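# Sort three cart parcels into matching mail-stop trays

## Task

Move each of the three parcels on the cart into the letter tray whose mail stop code matches the parcel, so that the parcel sits fully inside that tray's walls. Every tray has to finish on the same desk or counter it began on. At the end the gripper must be open and the robot backed away. The robot must not tip over or finish leaning, or the task fails. A parcel that stays in place only because the robot is holding or propping it does not count.

## Robot and tools

ROBOT. A Hello Robot Stretch 4 with one arm. It has an omni-wheel base, a lift that slides on a mast, an arm that telescopes straight ahead, a three-joint wrist (yaw, pitch, roll) and a two-finger gripper. It stands about 1.6 m tall. The base rim lies within 0.23 m of the base origin.

FRAMES. Base frame: origin on the floor below the base centre, x ahead, y to the left, z up. hand_pose is reported in this frame. It marks a point between the fingertips of the open gripper, and the printed value may be a little off. With all wrist joints at zero, the hand axes line up with the base axes. Odometry frame: where the base frame was when the scene began.

TOOLS.
execute_actions: arguments "actions" (a list holding one action, or empty to just read state and images) and optional "cameras" (names from head_camera, head_left_camera, head_right_camera, wrist_camera, or "all"; null or omitted means all; [] means no images). An action contains "base", "joints" or both, plus optional "pace" and "contact_limits". Alternatively it contains only {"end_of_arm": "enable_torque"}, which re-powers any wrist or gripper motor that shut off; it then holds its current spot. All motions in one action begin together and may finish at different times.
- "base": exactly one relative move, measured from where the base last reported itself. {"translate_m": d} drives straight, forward positive, -2 to 2 m. {"strafe_m": d} slides sideways, left positive, -2 to 2 m. {"rotate_rad": d} spins in place, counter-clockwise seen from above positive, -3.2 to 3.2 rad.
- "joints": a dict keyed by joint name with absolute targets (not offsets). lift_m 0 to 1.2; arm_m 0 to 0.55; wrist_yaw_rad -1.134 to 4.276 (0 ahead, positive leftward, 3.14 tucked back; past 3.4 the arm may block it); wrist_pitch_rad -1.117 to 4.259 (0 level, 1.57 pointing down); wrist_roll_rad -1.117 to 4.259 (0 keeps fingers level; positive turns clockwise when viewed from behind the gripper); gripper_m -0.038 to 0.141, the fingertip gap in metres (negative means fingers press together). Done tolerances: lift and arm ±0.004, yaw and roll ±0.02, pitch ±0.05, gripper ±0.004. A joint target outside its range is clipped and still run, and the result notes it. Unknown keys or other bad values reject the whole call.
- "pace": "slow", "default", "fast" or "max". Base top speeds are 0.1/0.3/0.4/0.6 m/s and 1/2/3/4 rad/s respectively; with lift_m above 0.2 they shrink, down to 0.3 m/s and 1 rad/s at lift_m 1.2.
- "contact_limits": only {"arm_m": value}, 0 (gentlest) to 0.75 (firmest), default 0.5; it decides how hard the arm may push before halting.
Anything not named in an action may keep driving toward its earlier target without the status showing it. If a result reports a stop, the remaining calls in that same reply are skipped.
wait: "seconds" 0 to 10; commands nothing and returns state and images.
zoom_image: "camera" and "region" [x0, y0, x1, y1] in pixels of that camera's latest full image, top-left origin, at most 504 by 504.
finished_scene: "scene" is the current scene number; ends it permanently and reports success.

Unfolding the wrist at the start: send lift_m 0.4 together with wrist_yaw_rad 0.

RESULTS.
- base_status / joint_status: "done"; "off_target" (stopped short, may still push); "contact_stop_at_<key>" (hit something; that part holds, but lift, arm or wheels go slack, so a loaded lift can sag and the base can drift); "limit_stop_at_<name>"; "time_out"; "torque_fault". After these the old target is dropped. "limit_stop_at_tilt" means a lean beyond 6 degrees: lift, arm and wheels go slack and ignore commands until the lean eases. "limit_stop_at_own_body" means the joint would hit the robot; moving away is allowed. It can appear with pitch below -0.2 plus roll below -0.4 or above 4. A wrist motor that strains to its maximum (pressed against something, or over about 2 kg in a level gripper) turns limp with "torque_fault" until enable_torque is sent.
- on_its_own: what moved without being commanded; "held at" gives the held target, not the actual position. Effort at rest outside its normal range suggests pushing or carrying.
- joint_positions, hand_pose, base_odometry (wheel count; slip counts as motion; heading -3.142 to 3.142, left positive). A gap above about 0.1 rad between turned_by_wheels and turned_by_imu suggests a bump or slip; the heading then carries roughly their difference as error.
- base_tilt in degrees (forward and right positive), with a steady bias up to about 1.5.
- motor_effort in percent, positive toward larger joint values, bracket = peak in the last action (noisy). For wheel_0, wheel_1, wheel_2 positive turns the base right.
- lidar_m: 12 ranges in metres, 30-degree sectors, first straight ahead then counter-clockwise (4th left, 7th behind, 10th right). "-" means nothing seen or closer than 0.25 m. Sees from about 0.15 m up to robot height; may miss glass, thin legs, things behind.
- wrist_depth_mm: 7x7 grid of median depths, 100 to 2000 mm, from top-left; "-" is invalid. The robot body appears in it.
- pictures: names of the returned images, in order.

CAMERAS. head_camera looks forward and down from the mast top; turn the base to aim it. head_left_camera and head_right_camera are fisheyes beside it, pointing more steeply down and showing the base and arm. wrist_camera sits behind the fingers looking along them, fingertips near its bottom edge. Calibration lines give K, distortion and T_world_to_cam from the base frame; small per-camera errors exist and grow for the wrist camera with arm extension.

GRIPPING. Command a gap smaller than the object; going further below its width squeezes harder and pulls it toward the wrist. Neither the reading nor "done" proves a grasp; look for a clear gripper effort change. If fingertips jam on a surface, raise the lift.

AVOID. Dropping, slamming or shoving items; knocking trays off their furniture. Driving or turning with more than 1 kg held and arm_m above 0.2, especially at fast paces, or pulling hard with the gripper high, can topple the robot. Loose objects may occasionally be nudged by outside forces.

Each tool is called by a JSON object that holds its "name" and its "arguments", one argument or row to a line.

## Session

{"name": "execute_actions", "arguments": {
  "actions": []
}}

Scene clock: 0.00 s.
base_odometry: x=+0.000 y=+0.000 heading=+0.000 (m, m, rad; odometry frame)
turned_by_wheels: +0.000 (rad since the last result)
turned_by_imu: +0.000 (rad since the last result)
base_tilt: forward=-0.7 right=+0.5 (deg)
lidar_m: 1.32 1.34 1.91 1.72 1.73 1.49 1.99 1.97 2.31 1.71 1.71 1.56
base_status: not commanded
joint_positions: lift_m=+0.200 arm_m=+0.000 wrist_yaw_rad=+3.220 wrist_pitch_rad=+0.002 wrist_roll_rad=-0.019 gripper_m=+0.057
joint_status: not commanded
motor_effort: lift_m=+19 arm_m=-1 wrist_yaw_rad=-2 wrist_pitch_rad=-5 wrist_roll_rad=-2 gripper_m=-2 wheel_0=+0 wheel_1=+0 wheel_2=+0 (%)
hand_pose: x=-0.1237 y=+0.0647 z=+0.3774 quat_wxyz=(-0.039, +0.000, -0.010, +0.999) (m; base frame)
wrist_depth_mm: - - 140 - - - - / - - 138 - - - - / - - 137 - - - 1464 / - 113 138 - - - 1921 / 190 1921 - - - - 1661 / 198 1537 216 1618 212 1576 1430 / 196 976 976 147 1008 976 1025
pictures: head_camera, head_left_camera, head_right_camera, wrist_camera
Images, in order (width x height): head_camera 420x560, head_left_camera 420x672, head_right_camera 420x672, wrist_camera 616x392.

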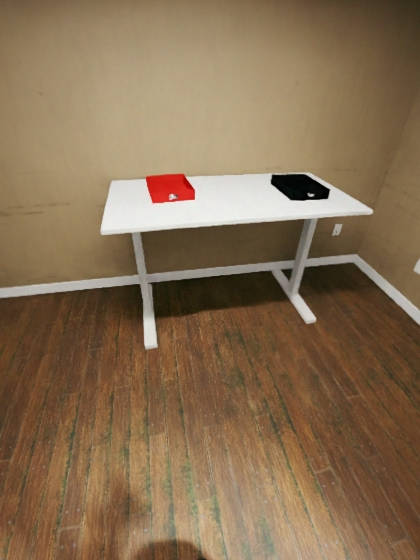

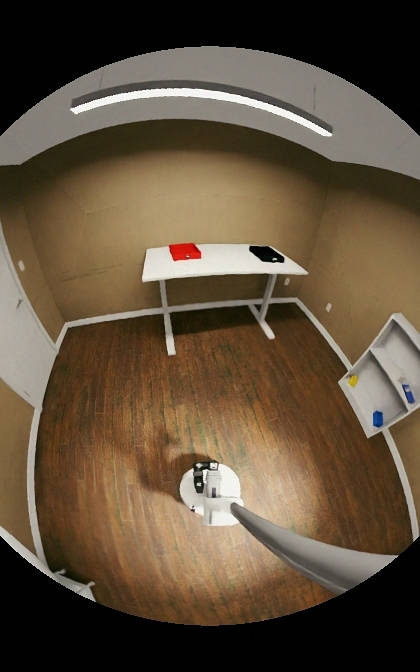

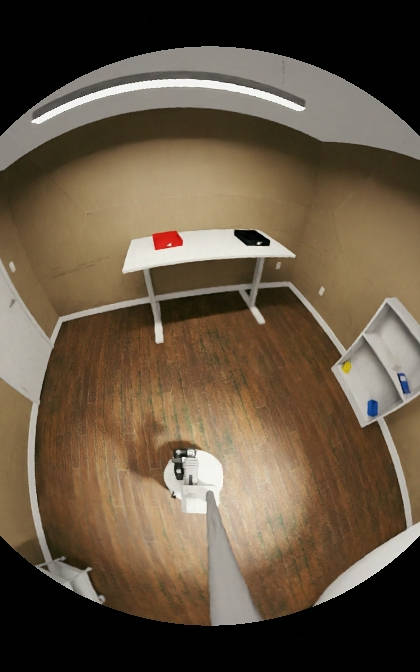

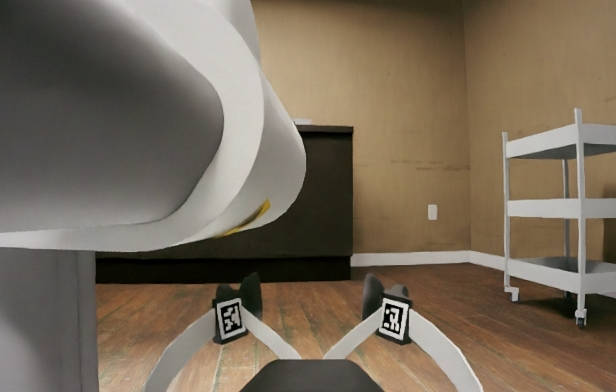

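{"name": "zoom_image", "arguments": {
  "camera": "head_camera",
  "region": [130, 160, 350, 220]
}}

{"name": "execute_actions", "arguments": {
  "actions": [
    {"base":{"rotate_rad":2.75},"joints":{"lift_m":0.4,"wrist_yaw_rad":0},"pace":"fast"}
  ]
}}

Region (130, 160, 350, 220) of head_camera's 420x560 image, scaled by 2.291, with more detail than that image has; it fills the top 137 rows of this view, and the rest is white.

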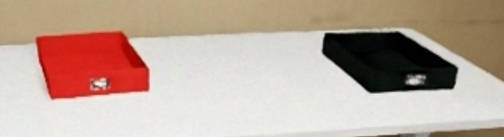

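Scene clock: 6.70 s.
base_odometry: x=+0.000 y=+0.000 heading=+2.750 (m, m, rad; odometry frame)
turned_by_wheels: +2.750 (rad since the last result)
turned_by_imu: +2.744 (rad since the last result)
base_tilt: forward=-0.8 right=+0.5 (deg)
lidar_m: 1.52 1.96 1.99 2.18 1.69 1.75 1.44 1.34 2.19 1.80 1.71 1.47
base_status: done
joint_positions: lift_m=+0.400 arm_m=+0.000 wrist_yaw_rad=+0.001 wrist_pitch_rad=+0.002 wrist_roll_rad=-0.019 gripper_m=+0.057
joint_status: all done
motor_effort: lift_m=+25(22) arm_m=+0(0) wrist_yaw_rad=-2(11) wrist_pitch_rad=-6(5) wrist_roll_rad=+2(2) gripper_m=-3(1) wheel_0=+1(11) wheel_1=+1(7) wheel_2=+1(4) (%)
hand_pose: x=+0.4593 y=-0.0873 z=+0.5774 quat_wxyz=(+1.000, -0.010, +0.001, +0.000) (m; base frame)
wrist_depth_mm: - - - - - 1618 1366 / - - - - - 1618 1336 / 1618 - - - - 1618 1366 / 1537 1708 - - 1921 1537 1336 / 1537 1708 - - 1708 1499 1336 / 1537 1808 216 - 213 1499 1336 / 1499 1430 1397 147 1397 1397 1336
pictures: head_camera, head_left_camera, head_right_camera, wrist_camera
camera_calibration (this result's frames):
wrist_camera: T_world_to_cam=[[0.0267992, -0.999627, 0.00531541, -0.0940129], [0.0282855, -0.00455691, -0.999589, 0.632277], [0.999241, 0.0269385, 0.0281528, -0.24441], [0, 0, 0, 1]] pos_world=[0.228859, -0.0845126, 0.639398]
Images, in order (width x height): head_camera 420x560, head_left_camera 420x672, head_right_camera 420x672, wrist_camera 616x392.

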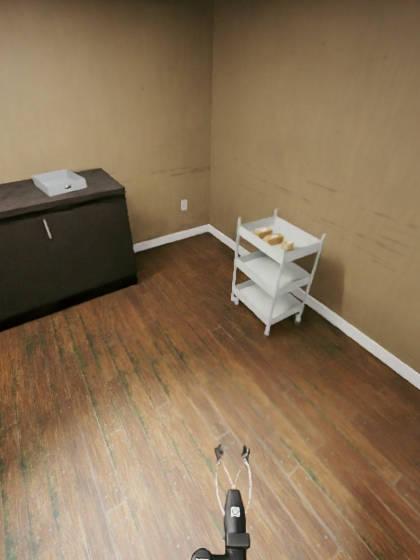

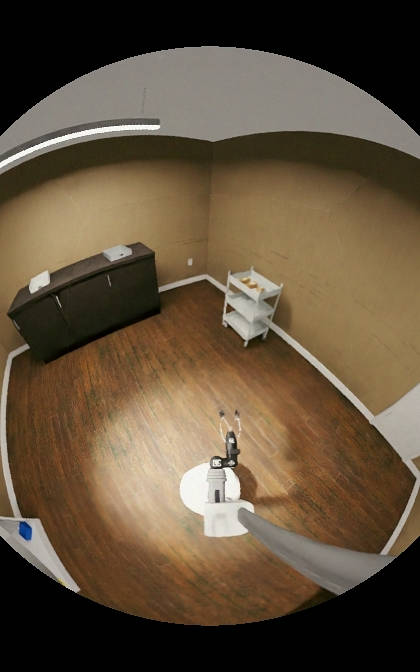

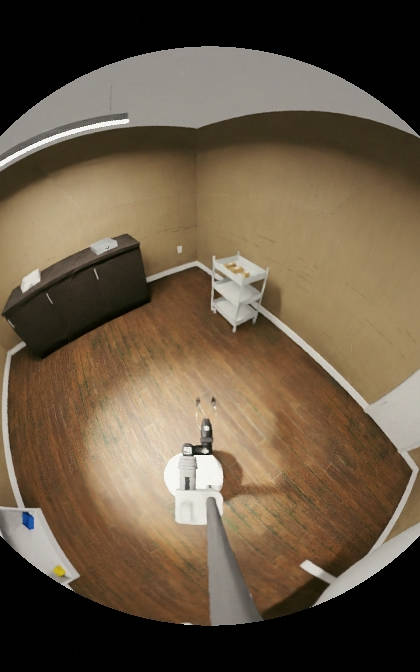

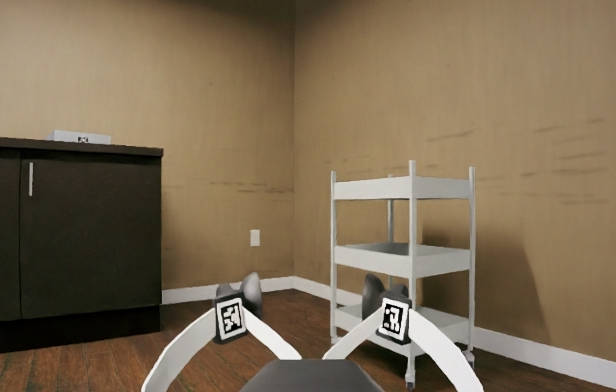

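{"name": "execute_actions", "arguments": {
  "actions": [
    {"base":{"rotate_rad":0.146},"joints":{"wrist_pitch_rad":1.57,"gripper_m":0.1},"pace":"fast"}
  ],
  "cameras": []
}}

{"name": "execute_actions", "arguments": {
  "actions": [
    {"base":{"translate_m":1.375},"joints":{"lift_m":1.0},"pace":"fast"}
  ],
  "cameras": []
}}

{"name": "execute_actions", "arguments": {
  "actions": [
    {"base":{"rotate_rad":-1.12},"pace":"fast"}
  ]
}}

Scene clock: 20.20 s.
base_odometry: x=+0.000 y=+0.000 heading=+2.897 (m, m, rad; odometry frame)
turned_by_wheels: +0.146 (rad since the last result)
turned_by_imu: +0.144 (rad since the last result)
base_tilt: forward=-0.7 right=+0.4 (deg)
lidar_m: 1.81 1.96 2.08 2.07 1.69 2.16 1.40 1.33 2.25 1.77 1.71 1.49
base_status: done
joint_positions: lift_m=+0.400 arm_m=+0.000 wrist_yaw_rad=+0.000 wrist_pitch_rad=+1.570 wrist_roll_rad=-0.019 gripper_m=+0.100
joint_status: all done
motor_effort: lift_m=+25(25) arm_m=-1(1) wrist_yaw_rad=-1(3) wrist_pitch_rad=+2(3) wrist_roll_rad=+1(1) gripper_m=-2(1) wheel_0=+1(7) wheel_1=+2(7) wheel_2=+1(8) (%)
hand_pose: x=+0.1710 y=-0.0874 z=+0.2893 quat_wxyz=(+0.707, -0.007, +0.707, +0.007) (m; base frame)
wrist_depth_mm: 530 530 530 525 525 525 521 / 530 525 521 521 521 521 521 / 525 525 521 521 517 517 517 / 521 521 521 517 517 512 512 / 521 521 309 349 517 512 512 / 521 303 214 301 224 512 508 / 303 300 298 148 300 508 508
pictures: none
No camera images: the call's "cameras" was empty. Leave "cameras" out to get every camera's image.

Scene clock: 25.00 s.
base_odometry: x=-1.334 y=+0.333 heading=+2.896 (m, m, rad; odometry frame)
turned_by_wheels: +0.000 (rad since the last result)
turned_by_imu: -0.004 (rad since the last result)
base_tilt: forward=-0.7 right=+0.4 (deg)
lidar_m: 1.39 0.73 0.78 1.12 2.59 2.51 3.46 2.96 1.51 0.52 0.52 1.16
base_status: done
joint_positions: lift_m=+1.000 arm_m=+0.000 wrist_yaw_rad=+0.000 wrist_pitch_rad=+1.570 wrist_roll_rad=-0.019 gripper_m=+0.100
joint_status: all done
motor_effort: lift_m=+25(26) arm_m=+0(1) wrist_yaw_rad=-1(0) wrist_pitch_rad=+1(1) wrist_roll_rad=+1(2) gripper_m=+0(3) wheel_0=-1(6) wheel_1=+0(1) wheel_2=-1(11) (%)
hand_pose: x=+0.1710 y=-0.0874 z=+0.8893 quat_wxyz=(+0.707, -0.007, +0.707, +0.007) (m; base frame)
wrist_depth_mm: 809 946 1160 1138 1160 1138 1098 / 960 1160 1118 1138 1138 1138 1138 / 1138 1138 1118 1118 1118 991 715 / 1118 1138 1138 1118 1118 976 715 / 1118 1118 917 917 1118 1118 723 / 1138 1118 216 904 223 1098 878 / 1118 1118 1118 148 1118 1098 1098
pictures: none
No camera images: the call's "cameras" was empty. Leave "cameras" out to get every camera's image.

Scene clock: 26.97 s.
base_odometry: x=-1.334 y=+0.333 heading=+1.776 (m, m, rad; odometry frame)
turned_by_wheels: -1.120 (rad since the last result)
turned_by_imu: -1.119 (rad since the last result)
base_tilt: forward=-0.7 right=+0.4 (deg)
lidar_m: 0.53 0.55 1.43 0.74 0.77 1.05 2.63 2.55 2.73 2.59 1.58 0.57
base_status: done
joint_positions: lift_m=+1.000 arm_m=+0.000 wrist_yaw_rad=+0.000 wrist_pitch_rad=+1.570 wrist_roll_rad=-0.019 gripper_m=+0.100
joint_status: not commanded
motor_effort: lift_m=+25(25) arm_m=+0(1) wrist_yaw_rad=+0(0) wrist_pitch_rad=+1(1) wrist_roll_rad=-2(1) gripper_m=-2(0) wheel_0=+0(4) wheel_1=+1(5) wheel_2=-1(8) (%)
hand_pose: x=+0.1710 y=-0.0874 z=+0.8893 quat_wxyz=(+0.707, -0.007, +0.707, +0.007) (m; base frame)
wrist_depth_mm: 1160 1160 715 741 741 1138 1138 / 1138 1138 1138 1008 1118 1138 1118 / 1138 1138 1138 1138 1118 1118 1118 / 1138 1138 1118 1118 1138 1118 1098 / 1138 1118 904 904 1118 1098 1118 / 1138 1118 215 891 224 1118 1098 / 1118 1118 1098 148 1118 1098 1098
pictures: head_camera, head_left_camera, head_right_camera, wrist_camera
camera_calibration (this result's frames):
wrist_camera: T_world_to_cam=[[0.00543977, -0.999641, -0.0262345, -0.0563951], [-0.99952, -0.00463508, -0.0306371, 0.266251], [0.0305045, 0.0263886, -0.999186, 1.11412], [0, 0, 0, 1]] pos_world=[0.232444, -0.0845408, 1.11989]
Images, in order (width x height): head_camera 420x560, head_left_camera 420x672, head_right_camera 420x672, wrist_camera 616x392.

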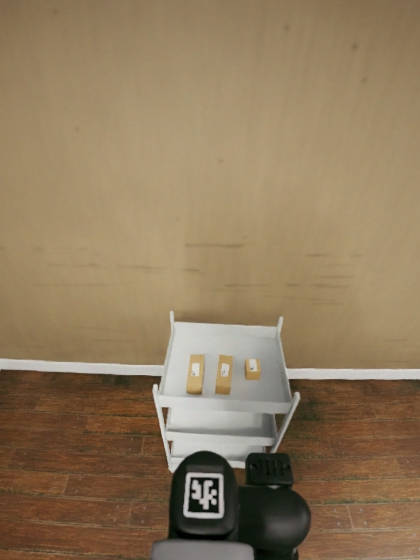

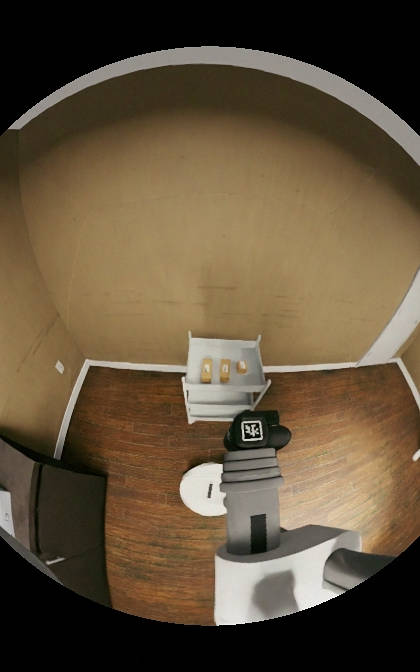

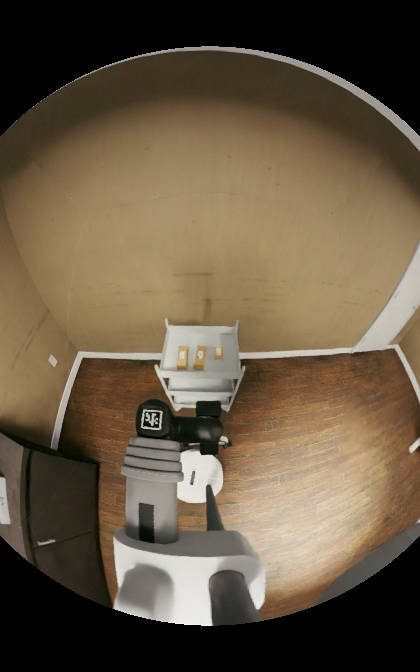

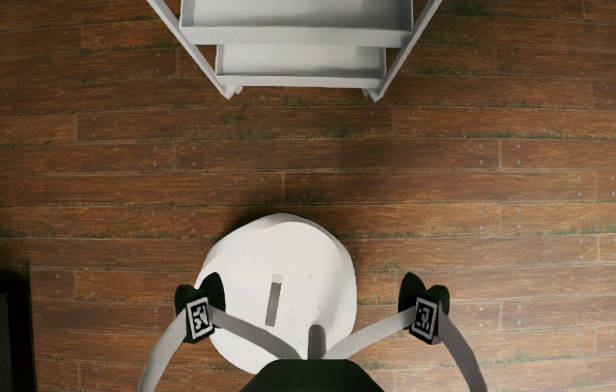

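{"name": "execute_actions", "arguments": {
  "actions": [
    {"base":{"translate_m":0.2},"joints":{"arm_m":0.3},"pace":"fast"}
  ],
  "cameras": ["wrist_camera","head_left_camera"]
}}

Scene clock: 32.47 s.
base_odometry: x=-1.375 y=+0.529 heading=+1.776 (m, m, rad; odometry frame)
turned_by_wheels: +0.000 (rad since the last result)
turned_by_imu: -0.003 (rad since the last result)
base_tilt: forward=-0.8 right=+0.4 (deg)
lidar_m: 0.33 0.36 1.28 0.85 0.74 1.04 2.84 2.71 2.75 2.65 1.31 0.34
base_status: done
joint_positions: lift_m=+1.000 arm_m=+0.299 wrist_yaw_rad=+0.000 wrist_pitch_rad=+1.570 wrist_roll_rad=-0.019 gripper_m=+0.100
joint_status: all done
motor_effort: lift_m=+25(25) arm_m=+5(8) wrist_yaw_rad=+0(1) wrist_pitch_rad=+1(0) wrist_roll_rad=-2(0) gripper_m=+0(0) wheel_0=-2(5) wheel_1=-2(5) wheel_2=+2(8) (%)
hand_pose: x=+0.4701 y=-0.0874 z=+0.8893 quat_wxyz=(+0.707, -0.007, +0.707, +0.007) (m; base frame)
wrist_depth_mm: 759 798 831 842 831 798 820 / 1060 445 462 455 455 459 1118 / 1138 459 459 459 459 455 1118 / 1138 455 452 455 452 452 1118 / 1138 455 442 452 452 452 1098 / 1118 452 215 452 224 449 1098 / 1118 413 427 148 407 424 1098
pictures: head_left_camera, wrist_camera
camera_calibration (this result's frames):
wrist_camera: T_world_to_cam=[[0.00561421, -0.99964, -0.0262333, -0.0581055], [-0.999512, -0.0048037, -0.0308577, 0.565449], [0.0307206, 0.0263938, -0.999179, 1.10488], [0, 0, 0, 1]] pos_world=[0.531557, -0.0845304, 1.1199]
Images, in order (width x height): head_left_camera 420x672, wrist_camera 616x392.

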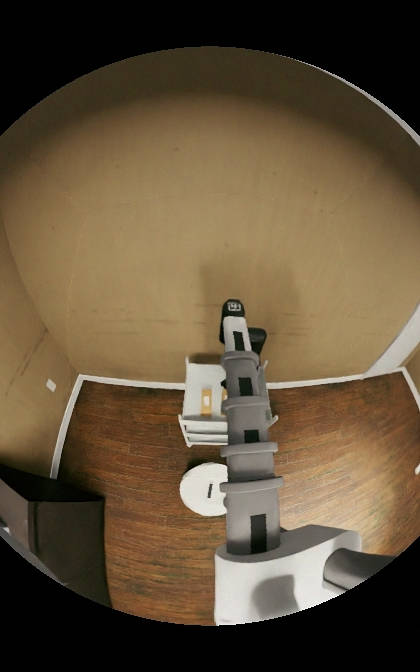

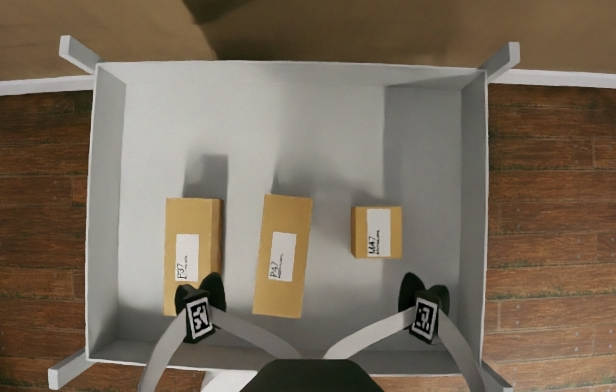

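{"name": "zoom_image", "arguments": {
  "camera": "wrist_camera",
  "region": [150, 190, 420, 320]
}}

Region (150, 190, 420, 320) of wrist_camera's 616x392 image, scaled by 1.867; it fills the top 243 rows of this view, and the rest is white.

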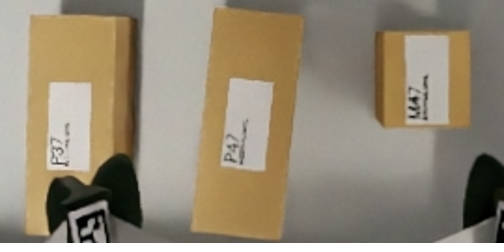

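{"name": "execute_actions", "arguments": {
  "actions": [
    {"base":{"strafe_m":-0.061},"joints":{"arm_m":0.338,"lift_m":0.87,"gripper_m":0.09}}
  ],
  "cameras": ["wrist_camera"]
}}

{"name": "execute_actions", "arguments": {
  "actions": [
    {"joints":{"lift_m":0.805}}
  ],
  "cameras": ["wrist_camera"]
}}

Scene clock: 46.03 s.
base_odometry: x=-1.315 y=+0.542 heading=+1.776 (m, m, rad; odometry frame)
turned_by_wheels: +0.000 (rad since the last result)
turned_by_imu: -0.002 (rad since the last result)
base_tilt: forward=-0.7 right=+0.5 (deg)
lidar_m: 0.33 0.38 1.28 0.86 0.82 1.12 2.84 2.69 2.62 2.60 1.34 0.34
base_status: done
joint_positions: lift_m=+0.870 arm_m=+0.337 wrist_yaw_rad=+0.000 wrist_pitch_rad=+1.570 wrist_roll_rad=-0.019 gripper_m=+0.090
joint_status: all done
motor_effort: lift_m=+15(23) arm_m=+6(7) wrist_yaw_rad=-1(1) wrist_pitch_rad=+0(0) wrist_roll_rad=-2(2) gripper_m=-2(2) wheel_0=-1(7) wheel_1=+0(5) wheel_2=+0(2) (%)
hand_pose: x=+0.5080 y=-0.0874 z=+0.7602 quat_wxyz=(+0.707, -0.007, +0.707, +0.007) (m; base frame)
wrist_depth_mm: 683 683 699 707 707 676 750 / 330 329 329 327 325 309 991 / 329 327 325 327 325 325 1008 / 327 327 325 325 324 324 991 / 274 325 296 324 324 322 976 / 273 297 215 272 214 320 976 / 270 296 271 147 320 647 976
pictures: wrist_camera
camera_calibration (this result's frames):
wrist_camera: T_world_to_cam=[[0.00551921, -0.999641, -0.0262347, -0.061656], [-0.99952, -0.00471537, -0.0306039, 0.599142], [0.0304692, 0.026391, -0.999187, 0.974846], [0, 0, 0, 1]] pos_world=[0.569492, -0.0845359, 0.990772]
Images, in order (width x height): wrist_camera 616x392.

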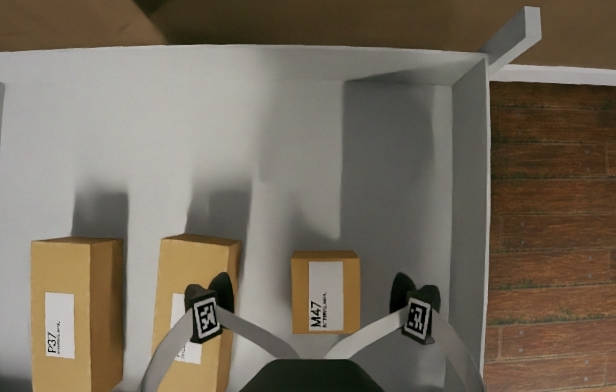

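Scene clock: 47.17 s.
base_odometry: x=-1.315 y=+0.542 heading=+1.776 (m, m, rad; odometry frame)
turned_by_wheels: -0.001 (rad since the last result)
turned_by_imu: -0.001 (rad since the last result)
base_tilt: forward=-0.9 right=+0.4 (deg)
lidar_m: 0.32 0.34 1.24 0.88 0.83 1.14 2.84 2.70 2.64 2.61 1.33 0.34
base_status: not commanded
joint_positions: lift_m=+0.827 arm_m=+0.337 wrist_yaw_rad=+0.000 wrist_pitch_rad=+1.573 wrist_roll_rad=-0.020 gripper_m=+0.090
joint_status: lift_m contact_stop (moved -0.044 of -0.065)
on_its_own: lift_m is slack since a contact_stop (your +0.805 is given up)
motor_effort: lift_m=+17(14) arm_m=+6(6) wrist_yaw_rad=-1(1) wrist_pitch_rad=-6(20) wrist_roll_rad=+2(4) gripper_m=-1(1) wheel_0=-3(4) wheel_1=-2(2) wheel_2=-2(4) (%)
hand_pose: x=+0.5073 y=-0.0874 z=+0.7163 quat_wxyz=(+0.706, -0.007, +0.708, +0.007) (m; base frame)
wrist_depth_mm: 239 252 253 250 246 234 741 / 289 289 287 287 287 268 946 / 289 287 287 286 286 277 946 / 286 286 286 285 283 276 946 / 266 283 283 283 282 272 946 / 238 231 214 233 215 265 931 / 236 230 256 150 279 232 931
pictures: wrist_camera
camera_calibration (this result's frames):
wrist_camera: T_world_to_cam=[[0.00638655, -0.999635, -0.0262495, -0.0632333], [-0.999587, -0.00564649, -0.0281715, 0.595304], [0.028013, 0.0264185, -0.999258, 0.932286], [0, 0, 0, 1]] pos_world=[0.569346, -0.0844784, 0.946705]
Images, in order (width x height): wrist_camera 616x392.

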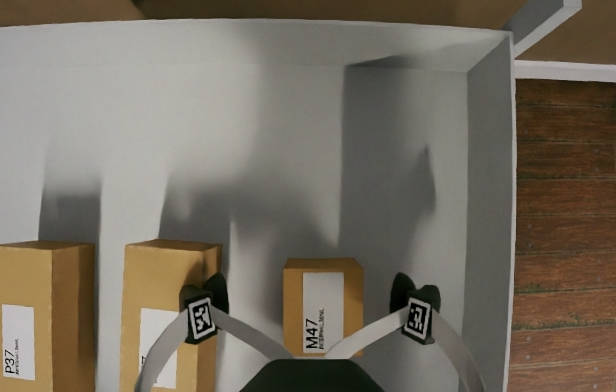

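{"name": "execute_actions", "arguments": {
  "actions": [
    {"joints":{"lift_m":0.845}}
  ],
  "cameras": []
}}

{"name": "execute_actions", "arguments": {
  "actions": [
    {"base":{"strafe_m":-0.006},"joints":{"arm_m":0.328,"gripper_m":0.066}}
  ],
  "cameras": ["wrist_camera"]
}}

{"name": "execute_actions", "arguments": {
  "actions": [
    {"joints":{"lift_m":0.805},"pace":"slow"}
  ],
  "cameras": ["wrist_camera"]
}}

Scene clock: 52.87 s.
base_odometry: x=-1.315 y=+0.542 heading=+1.776 (m, m, rad; odometry frame)
turned_by_wheels: +0.000 (rad since the last result)
turned_by_imu: -0.001 (rad since the last result)
base_tilt: forward=-0.9 right=+0.4 (deg)
lidar_m: 0.31 0.36 1.26 0.85 0.82 1.10 2.84 2.70 2.63 2.58 1.35 0.34
base_status: not commanded
joint_positions: lift_m=+0.845 arm_m=+0.337 wrist_yaw_rad=+0.000 wrist_pitch_rad=+1.570 wrist_roll_rad=-0.019 gripper_m=+0.090
joint_status: all done
motor_effort: lift_m=+26(26) arm_m=+6(6) wrist_yaw_rad=-2(0) wrist_pitch_rad=+0(4) wrist_roll_rad=-1(1) gripper_m=-1(2) wheel_0=-1(3) wheel_1=-1(1) wheel_2=-1(2) (%)
hand_pose: x=+0.5080 y=-0.0874 z=+0.7342 quat_wxyz=(+0.707, -0.007, +0.707, +0.007) (m; base frame)
wrist_depth_mm: 260 455 256 263 469 248 750 / 304 303 303 301 298 282 976 / 303 303 301 300 298 298 976 / 301 300 298 300 297 297 960 / 265 300 297 298 297 296 960 / 247 281 215 247 215 294 960 / 246 279 267 147 294 245 960
pictures: none
No camera images: the call's "cameras" was empty. Leave "cameras" out to get every camera's image.

Scene clock: 53.90 s.
base_odometry: x=-1.309 y=+0.543 heading=+1.776 (m, m, rad; odometry frame)
turned_by_wheels: +0.000 (rad since the last result)
turned_by_imu: +0.000 (rad since the last result)
base_tilt: forward=-0.7 right=+0.3 (deg)
lidar_m: 0.33 0.36 1.26 0.87 0.83 1.15 2.83 2.70 2.62 2.59 1.33 0.33
base_status: done
joint_positions: lift_m=+0.845 arm_m=+0.329 wrist_yaw_rad=+0.000 wrist_pitch_rad=+1.570 wrist_roll_rad=-0.019 gripper_m=+0.066
joint_status: all done
motor_effort: lift_m=+26(26) arm_m=-6(7) wrist_yaw_rad=-1(1) wrist_pitch_rad=+1(1) wrist_roll_rad=+2(2) gripper_m=-3(3) wheel_0=+1(6) wheel_1=+2(8) wheel_2=+1(0) (%)
hand_pose: x=+0.5002 y=-0.0874 z=+0.7342 quat_wxyz=(+0.707, -0.007, +0.707, +0.007) (m; base frame)
wrist_depth_mm: 258 272 263 262 264 247 768 / 304 304 301 301 300 293 960 / 301 301 301 300 300 293 976 / 301 300 298 298 297 290 960 / 257 266 298 248 297 287 946 / 247 246 214 247 214 294 960 / 245 245 285 147 294 264 946
pictures: wrist_camera
camera_calibration (this result's frames):
wrist_camera: T_world_to_cam=[[0.00584306, -0.999639, -0.0262346, -0.0624562], [-0.99952, -0.00504008, -0.0305702, 0.590522], [0.0304269, 0.0264007, -0.999188, 0.949159], [0, 0, 0, 1]] pos_world=[0.561723, -0.0845158, 0.964803]
Images, in order (width x height): wrist_camera 616x392.

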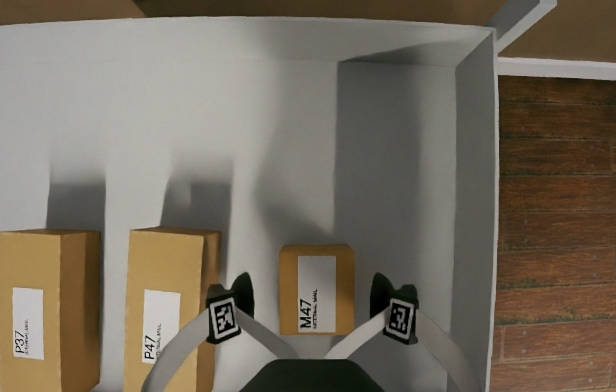

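Scene clock: 55.07 s.
base_odometry: x=-1.309 y=+0.543 heading=+1.776 (m, m, rad; odometry frame)
turned_by_wheels: +0.000 (rad since the last result)
turned_by_imu: +0.000 (rad since the last result)
base_tilt: forward=-0.6 right=+0.5 (deg)
lidar_m: 0.33 0.35 1.29 0.87 0.84 1.12 2.85 2.71 2.61 2.59 1.32 0.35
base_status: not commanded
joint_positions: lift_m=+0.805 arm_m=+0.329 wrist_yaw_rad=+0.000 wrist_pitch_rad=+1.570 wrist_roll_rad=-0.019 gripper_m=+0.066
joint_status: all done
motor_effort: lift_m=+14(26) arm_m=-6(6) wrist_yaw_rad=-2(2) wrist_pitch_rad=+0(1) wrist_roll_rad=+3(2) gripper_m=-2(2) wheel_0=+1(1) wheel_1=+2(2) wheel_2=+1(1) (%)
hand_pose: x=+0.5002 y=-0.0874 z=+0.6952 quat_wxyz=(+0.707, -0.007, +0.707, +0.007) (m; base frame)
wrist_depth_mm: 258 253 254 253 246 227 759 / 264 264 263 262 260 247 917 / 263 262 262 260 259 246 917 / 262 260 259 259 259 246 917 / 257 208 258 247 257 242 917 / 243 207 209 208 208 237 917 / 242 206 256 146 256 202 904
pictures: wrist_camera
camera_calibration (this result's frames):
wrist_camera: T_world_to_cam=[[0.00584308, -0.999639, -0.0262346, -0.0634801], [-0.99952, -0.00504009, -0.0305703, 0.589327], [0.0304271, 0.0264007, -0.999188, 0.910164], [0, 0, 0, 1]] pos_world=[0.561722, -0.0845158, 0.925776]
Images, in order (width x height): wrist_camera 616x392.

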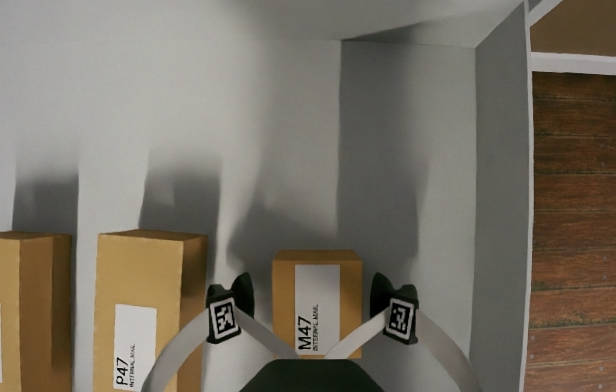

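{"name": "execute_actions", "arguments": {
  "actions": [
    {"joints":{"lift_m":0.794},"pace":"slow"}
  ],
  "cameras": []
}}

{"name": "execute_actions", "arguments": {
  "actions": [
    {"joints":{"gripper_m":0.005}}
  ],
  "cameras": []
}}

{"name": "execute_actions", "arguments": {
  "actions": [
    {"joints":{"lift_m":1.0}}
  ],
  "cameras": ["wrist_camera"]
}}

Scene clock: 60.10 s.
base_odometry: x=-1.309 y=+0.543 heading=+1.776 (m, m, rad; odometry frame)
turned_by_wheels: +0.000 (rad since the last result)
turned_by_imu: -0.002 (rad since the last result)
base_tilt: forward=-0.7 right=+0.5 (deg)
lidar_m: 0.34 0.35 1.28 0.88 0.84 1.15 2.85 2.70 2.63 2.60 1.29 0.34
base_status: not commanded
joint_positions: lift_m=+0.795 arm_m=+0.329 wrist_yaw_rad=+0.000 wrist_pitch_rad=+1.570 wrist_roll_rad=-0.019 gripper_m=+0.066
joint_status: all done
motor_effort: lift_m=+14(14) arm_m=-7(6) wrist_yaw_rad=-1(2) wrist_pitch_rad=+1(1) wrist_roll_rad=+1(1) gripper_m=-4(1) wheel_0=+1(1) wheel_1=+2(2) wheel_2=+1(1) (%)
hand_pose: x=+0.5002 y=-0.0874 z=+0.6842 quat_wxyz=(+0.707, -0.007, +0.707, +0.007) (m; base frame)
wrist_depth_mm: 254 249 249 247 246 228 715 / 253 252 251 251 250 247 917 / 252 251 250 250 249 247 904 / 250 250 249 249 248 245 904 / 249 197 248 248 247 242 917 / 243 196 209 197 198 237 904 / 242 195 246 146 244 202 891
pictures: none
No camera images: the call's "cameras" was empty. Leave "cameras" out to get every camera's image.

Scene clock: 61.50 s.
base_odometry: x=-1.309 y=+0.543 heading=+1.776 (m, m, rad; odometry frame)
turned_by_wheels: +0.000 (rad since the last result)
turned_by_imu: -0.001 (rad since the last result)
base_tilt: forward=-0.9 right=+0.3 (deg)
lidar_m: 0.33 0.36 1.24 0.88 0.86 1.14 2.85 2.71 2.61 2.59 1.30 0.34
base_status: not commanded
joint_positions: lift_m=+0.794 arm_m=+0.329 wrist_yaw_rad=+0.000 wrist_pitch_rad=+1.570 wrist_roll_rad=-0.019 gripper_m=+0.005
joint_status: all done
motor_effort: lift_m=+14(14) arm_m=-6(7) wrist_yaw_rad=-2(1) wrist_pitch_rad=+0(0) wrist_roll_rad=-2(1) gripper_m=-21(22) wheel_0=+0(1) wheel_1=+2(2) wheel_2=+1(1) (%)
hand_pose: x=+0.5002 y=-0.0874 z=+0.6842 quat_wxyz=(+0.707, -0.007, +0.707, +0.007) (m; base frame)
wrist_depth_mm: 254 248 249 249 246 227 715 / 253 252 250 251 250 247 917 / 251 251 250 250 249 247 904 / 251 250 249 249 247 245 917 / 248 196 247 247 247 242 891 / 243 196 200 183 186 236 891 / 242 195 241 183 244 188 891
pictures: none
No camera images: the call's "cameras" was empty. Leave "cameras" out to get every camera's image.

Scene clock: 63.43 s.
base_odometry: x=-1.309 y=+0.543 heading=+1.776 (m, m, rad; odometry frame)
turned_by_wheels: +0.000 (rad since the last result)
turned_by_imu: -0.001 (rad since the last result)
base_tilt: forward=-0.8 right=+0.4 (deg)
lidar_m: 0.33 0.35 1.27 0.90 0.83 1.15 2.86 2.72 2.61 2.61 1.29 0.35
base_status: not commanded
joint_positions: lift_m=+1.000 arm_m=+0.329 wrist_yaw_rad=+0.000 wrist_pitch_rad=+1.570 wrist_roll_rad=-0.019 gripper_m=+0.005
joint_status: all done
motor_effort: lift_m=+26(23) arm_m=-6(6) wrist_yaw_rad=-2(0) wrist_pitch_rad=+0(1) wrist_roll_rad=+1(0) gripper_m=-21(21) wheel_0=+1(1) wheel_1=+2(2) wheel_2=+1(1) (%)
hand_pose: x=+0.5002 y=-0.0874 z=+0.8892 quat_wxyz=(+0.707, -0.007, +0.707, +0.007) (m; base frame)
wrist_depth_mm: 750 741 759 778 768 759 768 / 854 904 917 931 917 1042 1042 / 449 459 459 455 452 1098 1118 / 452 459 455 455 452 1118 1118 / 430 407 404 452 449 1098 1118 / 427 402 201 183 187 1118 1098 / 430 413 439 183 445 1078 1098
pictures: wrist_camera
camera_calibration (this result's frames):
wrist_camera: T_world_to_cam=[[0.00584329, -0.999639, -0.0262346, -0.0583902], [-0.99952, -0.00504029, -0.030571, 0.595255], [0.0304278, 0.0264007, -0.999188, 1.10403], [0, 0, 0, 1]] pos_world=[0.561718, -0.0845158, 1.1198]
Images, in order (width x height): wrist_camera 616x392.

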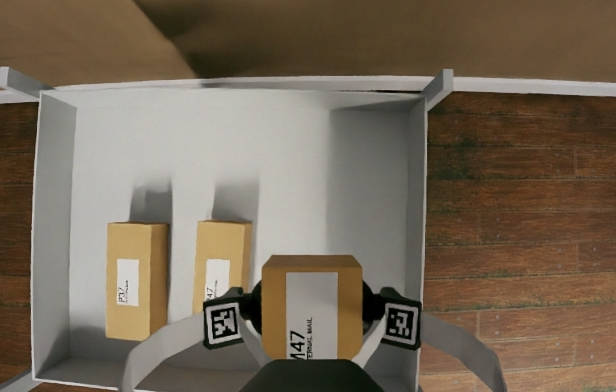

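{"name": "execute_actions", "arguments": {
  "actions": [
    {"base":{"translate_m":-0.75},"joints":{"arm_m":0,"lift_m":1.2},"pace":"fast"}
  ],
  "cameras": []
}}

{"name": "execute_actions", "arguments": {
  "actions": [
    {"base":{"rotate_rad":1.57},"pace":"fast"}
  ]
}}

Scene clock: 79.67 s.
base_odometry: x=-1.156 y=-0.191 heading=+1.776 (m, m, rad; odometry frame)
turned_by_wheels: +0.000 (rad since the last result)
turned_by_imu: -0.001 (rad since the last result)
base_tilt: forward=-0.6 right=+0.4 (deg)
lidar_m: 1.08 1.70 0.81 0.78 0.81 1.12 2.08 2.02 2.50 2.51 2.41 1.72
base_status: done
joint_positions: lift_m=+1.200 arm_m=+0.001 wrist_yaw_rad=+0.000 wrist_pitch_rad=+1.570 wrist_roll_rad=-0.019 gripper_m=+0.005
joint_status: all done
motor_effort: lift_m=+26(23) arm_m=-6(7) wrist_yaw_rad=-1(2) wrist_pitch_rad=+0(2) wrist_roll_rad=+2(1) gripper_m=-21(21) wheel_0=+1(4) wheel_1=+1(5) wheel_2=-1(11) (%)
hand_pose: x=+0.1722 y=-0.0874 z=+1.0893 quat_wxyz=(+0.707, -0.007, +0.707, +0.007) (m; base frame)
wrist_depth_mm: 1366 1336 1366 1336 1336 1336 1336 / 1366 1336 1336 1336 1366 1336 1336 / 1336 1336 1336 1336 1336 1336 1308 / 1336 1336 1308 1336 1308 1308 1308 / 1336 1336 1308 1098 1308 1308 1308 / 1308 1336 200 183 187 1281 1308 / 1336 1308 1336 182 1308 1281 1308
pictures: none
No camera images: the call's "cameras" was empty. Leave "cameras" out to get every camera's image.

Scene clock: 82.50 s.
base_odometry: x=-1.156 y=-0.191 heading=-2.937 (m, m, rad; odometry frame)
turned_by_wheels: +1.570 (rad since the last result)
turned_by_imu: +1.566 (rad since the last result)
base_tilt: forward=-0.8 right=+0.4 (deg)
lidar_m: 0.78 0.81 1.12 2.08 1.99 2.77 3.39 2.41 1.71 1.08 1.73 0.83
base_status: done
joint_positions: lift_m=+1.200 arm_m=+0.001 wrist_yaw_rad=+0.000 wrist_pitch_rad=+1.570 wrist_roll_rad=-0.019 gripper_m=+0.005
joint_status: not commanded
motor_effort: lift_m=+26(26) arm_m=-6(6) wrist_yaw_rad=+1(1) wrist_pitch_rad=+1(0) wrist_roll_rad=+1(0) gripper_m=-22(20) wheel_0=-1(4) wheel_1=-1(9) wheel_2=-1(4) (%)
hand_pose: x=+0.1722 y=-0.0874 z=+1.0893 quat_wxyz=(+0.707, -0.007, +0.707, +0.007) (m; base frame)
wrist_depth_mm: 1308 1336 1336 1366 1336 1336 1308 / 1336 1336 1336 1336 1336 1336 1308 / 1366 1336 1336 1336 1336 1336 1308 / 1336 1336 1336 1336 1336 1308 1336 / 1336 1336 1336 1098 1336 1308 1308 / 1336 1336 201 183 187 1308 1308 / 1336 1308 1308 183 1308 1336 1308
pictures: head_camera, head_left_camera, head_right_camera, wrist_camera
camera_calibration (this result's frames):
wrist_camera: T_world_to_cam=[[0.00538738, -0.999641, -0.0262349, -0.0511466], [-0.999523, -0.0045848, -0.030557, 0.2735], [0.0304257, 0.026387, -0.999189, 1.31389], [0, 0, 0, 1]] pos_world=[0.233669, -0.0845439, 1.31984]
Images, in order (width x height): head_camera 420x560, head_left_camera 420x672, head_right_camera 420x672, wrist_camera 616x392.

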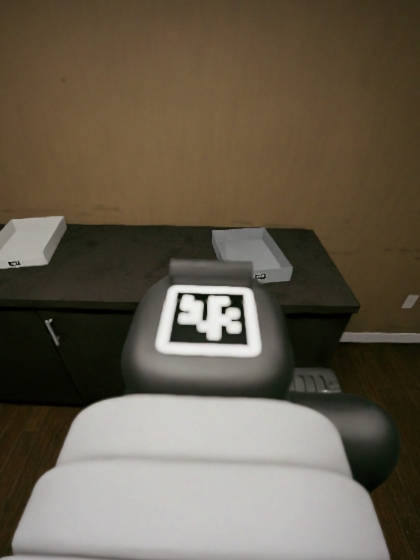

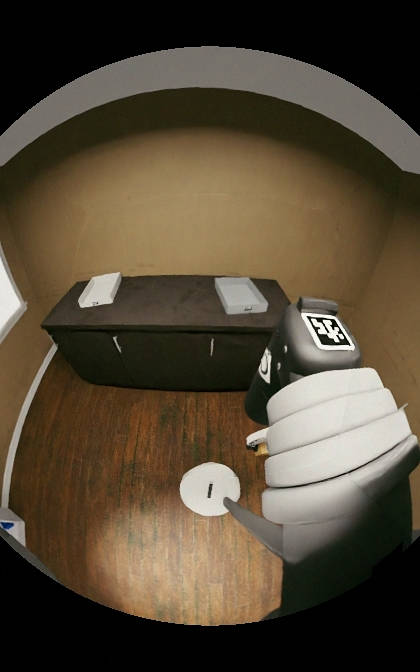

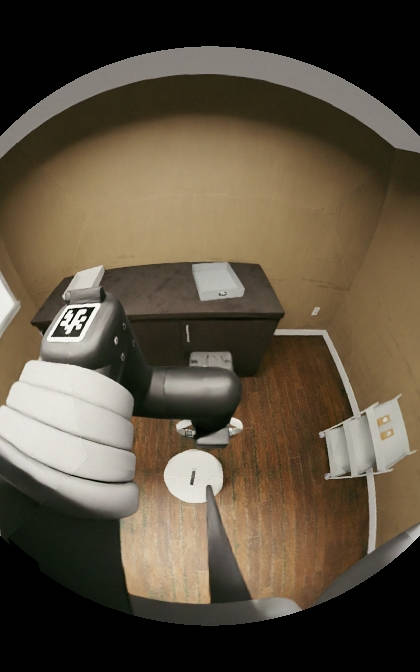

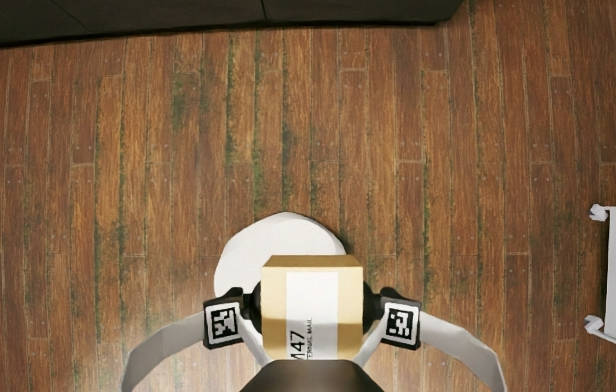

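{"name": "zoom_image", "arguments": {
  "camera": "head_camera",
  "region": [240, 260, 290, 290]
}}

{"name": "zoom_image", "arguments": {
  "camera": "head_camera",
  "region": [0, 250, 50, 280]
}}

Region (240, 260, 290, 290) of head_camera's 420x560 image, scaled by 10.080, with more detail than that image has; it fills the top 302 rows of this view, and the rest is white.

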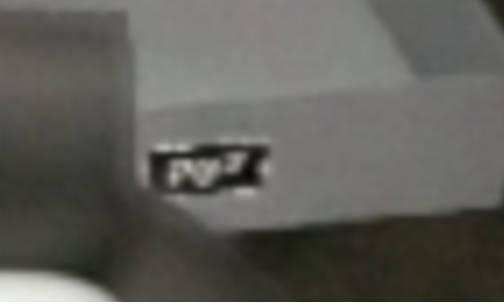

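Region (0, 250, 50, 280) of head_camera's 420x560 image, scaled by 10.080, with more detail than that image has; it fills the top 302 rows of this view, and the rest is white.

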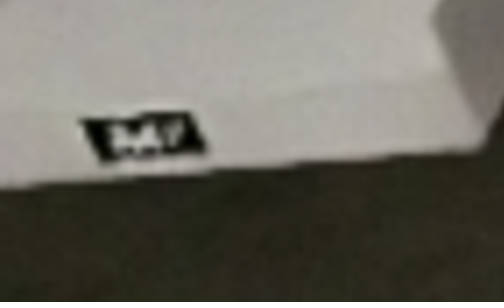

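{"name": "execute_actions", "arguments": {
  "actions": [
    {"base":{"strafe_m":0.85},"joints":{"lift_m":0.9},"pace":"fast"}
  ],
  "cameras": []
}}

{"name": "execute_actions", "arguments": {
  "actions": [
    {"base":{"translate_m":0.25},"pace":"fast"}
  ],
  "cameras": ["head_camera"]
}}

{"name": "zoom_image", "arguments": {
  "camera": "head_camera",
  "region": [160, 260, 310, 360]
}}

Scene clock: 96.30 s.
base_odometry: x=-0.984 y=-1.024 heading=-2.937 (m, m, rad; odometry frame)
turned_by_wheels: +0.000 (rad since the last result)
turned_by_imu: +0.000 (rad since the last result)
base_tilt: forward=-0.8 right=+0.4 (deg)
lidar_m: 0.75 0.80 1.23 1.22 1.27 1.29 3.37 3.01 2.63 1.95 1.12 0.83
base_status: done
joint_positions: lift_m=+0.900 arm_m=+0.001 wrist_yaw_rad=+0.000 wrist_pitch_rad=+1.570 wrist_roll_rad=-0.019 gripper_m=+0.005
joint_status: all done
motor_effort: lift_m=+16(19) arm_m=-6(6) wrist_yaw_rad=+0(1) wrist_pitch_rad=+1(0) wrist_roll_rad=+2(0) gripper_m=-19(20) wheel_0=+0(8) wheel_1=-1(8) wheel_2=+0(0) (%)
hand_pose: x=+0.1722 y=-0.0874 z=+0.7901 quat_wxyz=(+0.707, -0.007, +0.707, +0.007) (m; base frame)
wrist_depth_mm: 1042 1042 1042 1042 1025 1042 1025 / 1042 1025 1025 1042 1025 1025 1025 / 1042 1025 1042 1025 1025 1042 1008 / 1042 1025 1025 1042 1025 1042 1025 / 1025 1008 809 798 1008 1025 1008 / 1025 1025 201 183 186 1008 1008 / 1025 1008 798 183 1008 1008 991
pictures: none
No camera images: the call's "cameras" was empty. Leave "cameras" out to get every camera's image.

Scene clock: 98.33 s.
base_odometry: x=-1.228 y=-1.074 heading=-2.937 (m, m, rad; odometry frame)
turned_by_wheels: +0.000 (rad since the last result)
turned_by_imu: -0.001 (rad since the last result)
base_tilt: forward=-0.7 right=+0.4 (deg)
lidar_m: 0.52 0.55 1.24 1.19 1.29 1.49 3.65 3.58 2.63 1.95 0.78 0.54
base_status: done
joint_positions: lift_m=+0.900 arm_m=+0.001 wrist_yaw_rad=+0.000 wrist_pitch_rad=+1.570 wrist_roll_rad=-0.019 gripper_m=+0.005
joint_status: not commanded
motor_effort: lift_m=+16(16) arm_m=-6(6) wrist_yaw_rad=-1(1) wrist_pitch_rad=+1(0) wrist_roll_rad=+0(1) gripper_m=-20(19) wheel_0=-1(6) wheel_1=-1(2) wheel_2=+0(11) (%)
hand_pose: x=+0.1722 y=-0.0874 z=+0.7901 quat_wxyz=(+0.707, -0.007, +0.707, +0.007) (m; base frame)
wrist_depth_mm: 732 676 691 707 707 691 707 / 1060 1042 1025 1025 1042 1025 1025 / 1042 1042 1042 1025 1025 1008 1025 / 1025 1025 1042 1025 1025 1025 1008 / 1025 1025 809 809 1025 1025 1008 / 1042 1008 201 183 187 1008 1008 / 1025 1008 788 182 1008 991 1008
pictures: head_camera
Images, in order (width x height): head_camera 420x560.

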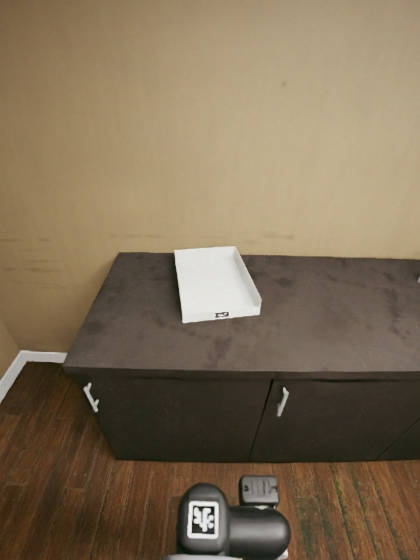

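Region (160, 260, 310, 360) of head_camera's 420x560 image, scaled by 3.360, with more detail than that image has.

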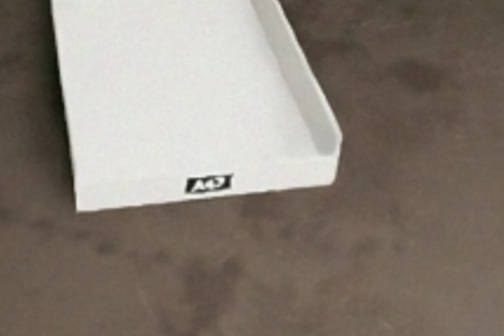

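{"name": "zoom_image", "arguments": {
  "camera": "head_camera",
  "region": [207, 305, 237, 325]
}}

Region (207, 305, 237, 325) of head_camera's 420x560 image, scaled by 16.800, with more detail than that image has.

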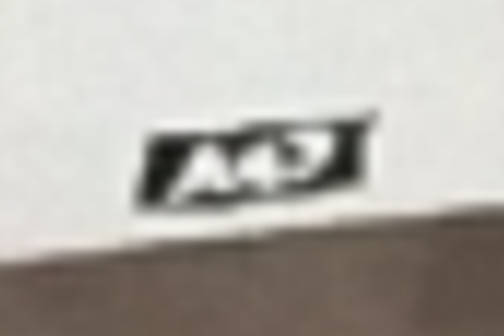

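{"name": "execute_actions", "arguments": {
  "actions": [
    {"base":{"rotate_rad":-3.01},"joints":{"lift_m":0.6},"pace":"fast"}
  ],
  "cameras": []
}}

{"name": "execute_actions", "arguments": {
  "actions": [
    {"base":{"translate_m":2.0},"pace":"max"}
  ],
  "cameras": []
}}

{"name": "execute_actions", "arguments": {
  "actions": [
    {"base":{"rotate_rad":-0.13},"pace":"fast"}
  ],
  "cameras": ["head_camera"]
}}

Scene clock: 114.33 s.
base_odometry: x=-1.228 y=-1.074 heading=+0.336 (m, m, rad; odometry frame)
turned_by_wheels: -3.010 (rad since the last result)
turned_by_imu: -3.008 (rad since the last result)
base_tilt: forward=-0.8 right=+0.5 (deg)
lidar_m: 2.77 3.25 1.96 1.92 0.68 0.51 0.52 0.55 1.22 1.19 1.34 1.48
base_status: done
joint_positions: lift_m=+0.600 arm_m=+0.001 wrist_yaw_rad=+0.000 wrist_pitch_rad=+1.570 wrist_roll_rad=-0.019 gripper_m=+0.005
joint_status: all done
motor_effort: lift_m=+15(16) arm_m=-6(5) wrist_yaw_rad=-1(1) wrist_pitch_rad=+1(1) wrist_roll_rad=-1(2) gripper_m=-22(20) wheel_0=-1(6) wheel_1=-1(3) wheel_2=+0(6) (%)
hand_pose: x=+0.1722 y=-0.0874 z=+0.4902 quat_wxyz=(+0.707, -0.007, +0.707, +0.007) (m; base frame)
wrist_depth_mm: 741 732 741 732 723 723 715 / 732 723 732 723 723 723 723 / 732 723 715 732 723 715 715 / 732 723 723 723 715 723 715 / 723 715 504 500 715 715 715 / 723 508 201 183 187 715 707 / 715 500 500 182 508 707 707
pictures: none
No camera images: the call's "cameras" was empty. Leave "cameras" out to get every camera's image.

Scene clock: 120.07 s.
base_odometry: x=+0.660 y=-0.415 heading=+0.336 (m, m, rad; odometry frame)
turned_by_wheels: +0.000 (rad since the last result)
turned_by_imu: -0.006 (rad since the last result)
base_tilt: forward=-0.7 right=+0.3 (deg)
lidar_m: 0.78 0.84 2.27 2.27 2.28 2.60 2.53 1.90 1.18 1.10 1.03 0.78
base_status: done
joint_positions: lift_m=+0.600 arm_m=+0.001 wrist_yaw_rad=+0.000 wrist_pitch_rad=+1.570 wrist_roll_rad=-0.019 gripper_m=+0.005
joint_status: not commanded
motor_effort: lift_m=+16(16) arm_m=-6(6) wrist_yaw_rad=-1(1) wrist_pitch_rad=+1(1) wrist_roll_rad=+1(3) gripper_m=-21(22) wheel_0=-1(5) wheel_1=-1(10) wheel_2=+0(9) (%)
hand_pose: x=+0.1722 y=-0.0874 z=+0.4901 quat_wxyz=(+0.707, -0.007, +0.707, +0.007) (m; base frame)
wrist_depth_mm: 741 741 732 732 723 723 723 / 732 741 732 723 732 732 723 / 732 732 723 723 732 715 715 / 732 723 723 723 715 715 715 / 723 723 508 504 715 707 715 / 715 508 201 183 187 715 715 / 723 500 500 183 504 707 707
pictures: none
No camera images: the call's "cameras" was empty. Leave "cameras" out to get every camera's image.

Scene clock: 120.80 s.
base_odometry: x=+0.660 y=-0.415 heading=+0.206 (m, m, rad; odometry frame)
turned_by_wheels: -0.130 (rad since the last result)
turned_by_imu: -0.130 (rad since the last result)
base_tilt: forward=-0.8 right=+0.3 (deg)
lidar_m: 0.78 0.82 1.08 2.27 2.27 2.37 2.55 2.12 1.21 1.13 1.50 0.83
base_status: done
joint_positions: lift_m=+0.600 arm_m=+0.001 wrist_yaw_rad=+0.000 wrist_pitch_rad=+1.570 wrist_roll_rad=-0.019 gripper_m=+0.005
joint_status: not commanded
motor_effort: lift_m=+16(16) arm_m=-6(6) wrist_yaw_rad=-2(2) wrist_pitch_rad=+1(1) wrist_roll_rad=+0(2) gripper_m=-21(20) wheel_0=+0(5) wheel_1=+1(7) wheel_2=+1(11) (%)
hand_pose: x=+0.1722 y=-0.0874 z=+0.4901 quat_wxyz=(+0.707, -0.007, +0.707, +0.007) (m; base frame)
wrist_depth_mm: 732 732 741 732 732 723 723 / 741 732 732 732 723 723 723 / 723 732 723 715 715 715 715 / 723 723 715 723 715 715 715 / 715 723 508 504 715 707 707 / 723 504 201 183 187 707 707 / 715 500 496 183 504 707 707
pictures: head_camera
Images, in order (width x height): head_camera 420x560.

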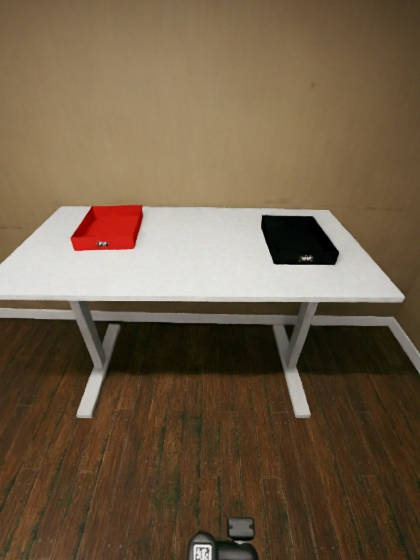

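{"name": "zoom_image", "arguments": {
  "camera": "head_camera",
  "region": [85, 232, 125, 254]
}}

{"name": "zoom_image", "arguments": {
  "camera": "head_camera",
  "region": [285, 247, 325, 269]
}}

Region (85, 232, 125, 254) of head_camera's 420x560 image, scaled by 12.600, with more detail than that image has; it fills the top 277 rows of this view, and the rest is white.

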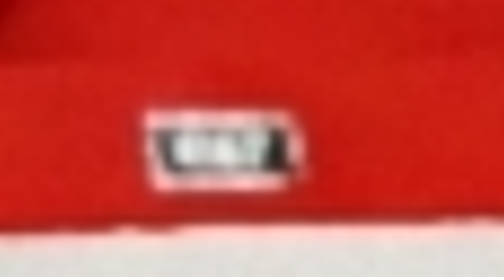

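Region (285, 247, 325, 269) of head_camera's 420x560 image, scaled by 12.600, with more detail than that image has; it fills the top 277 rows of this view, and the rest is white.

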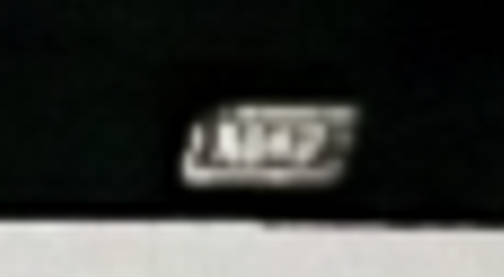

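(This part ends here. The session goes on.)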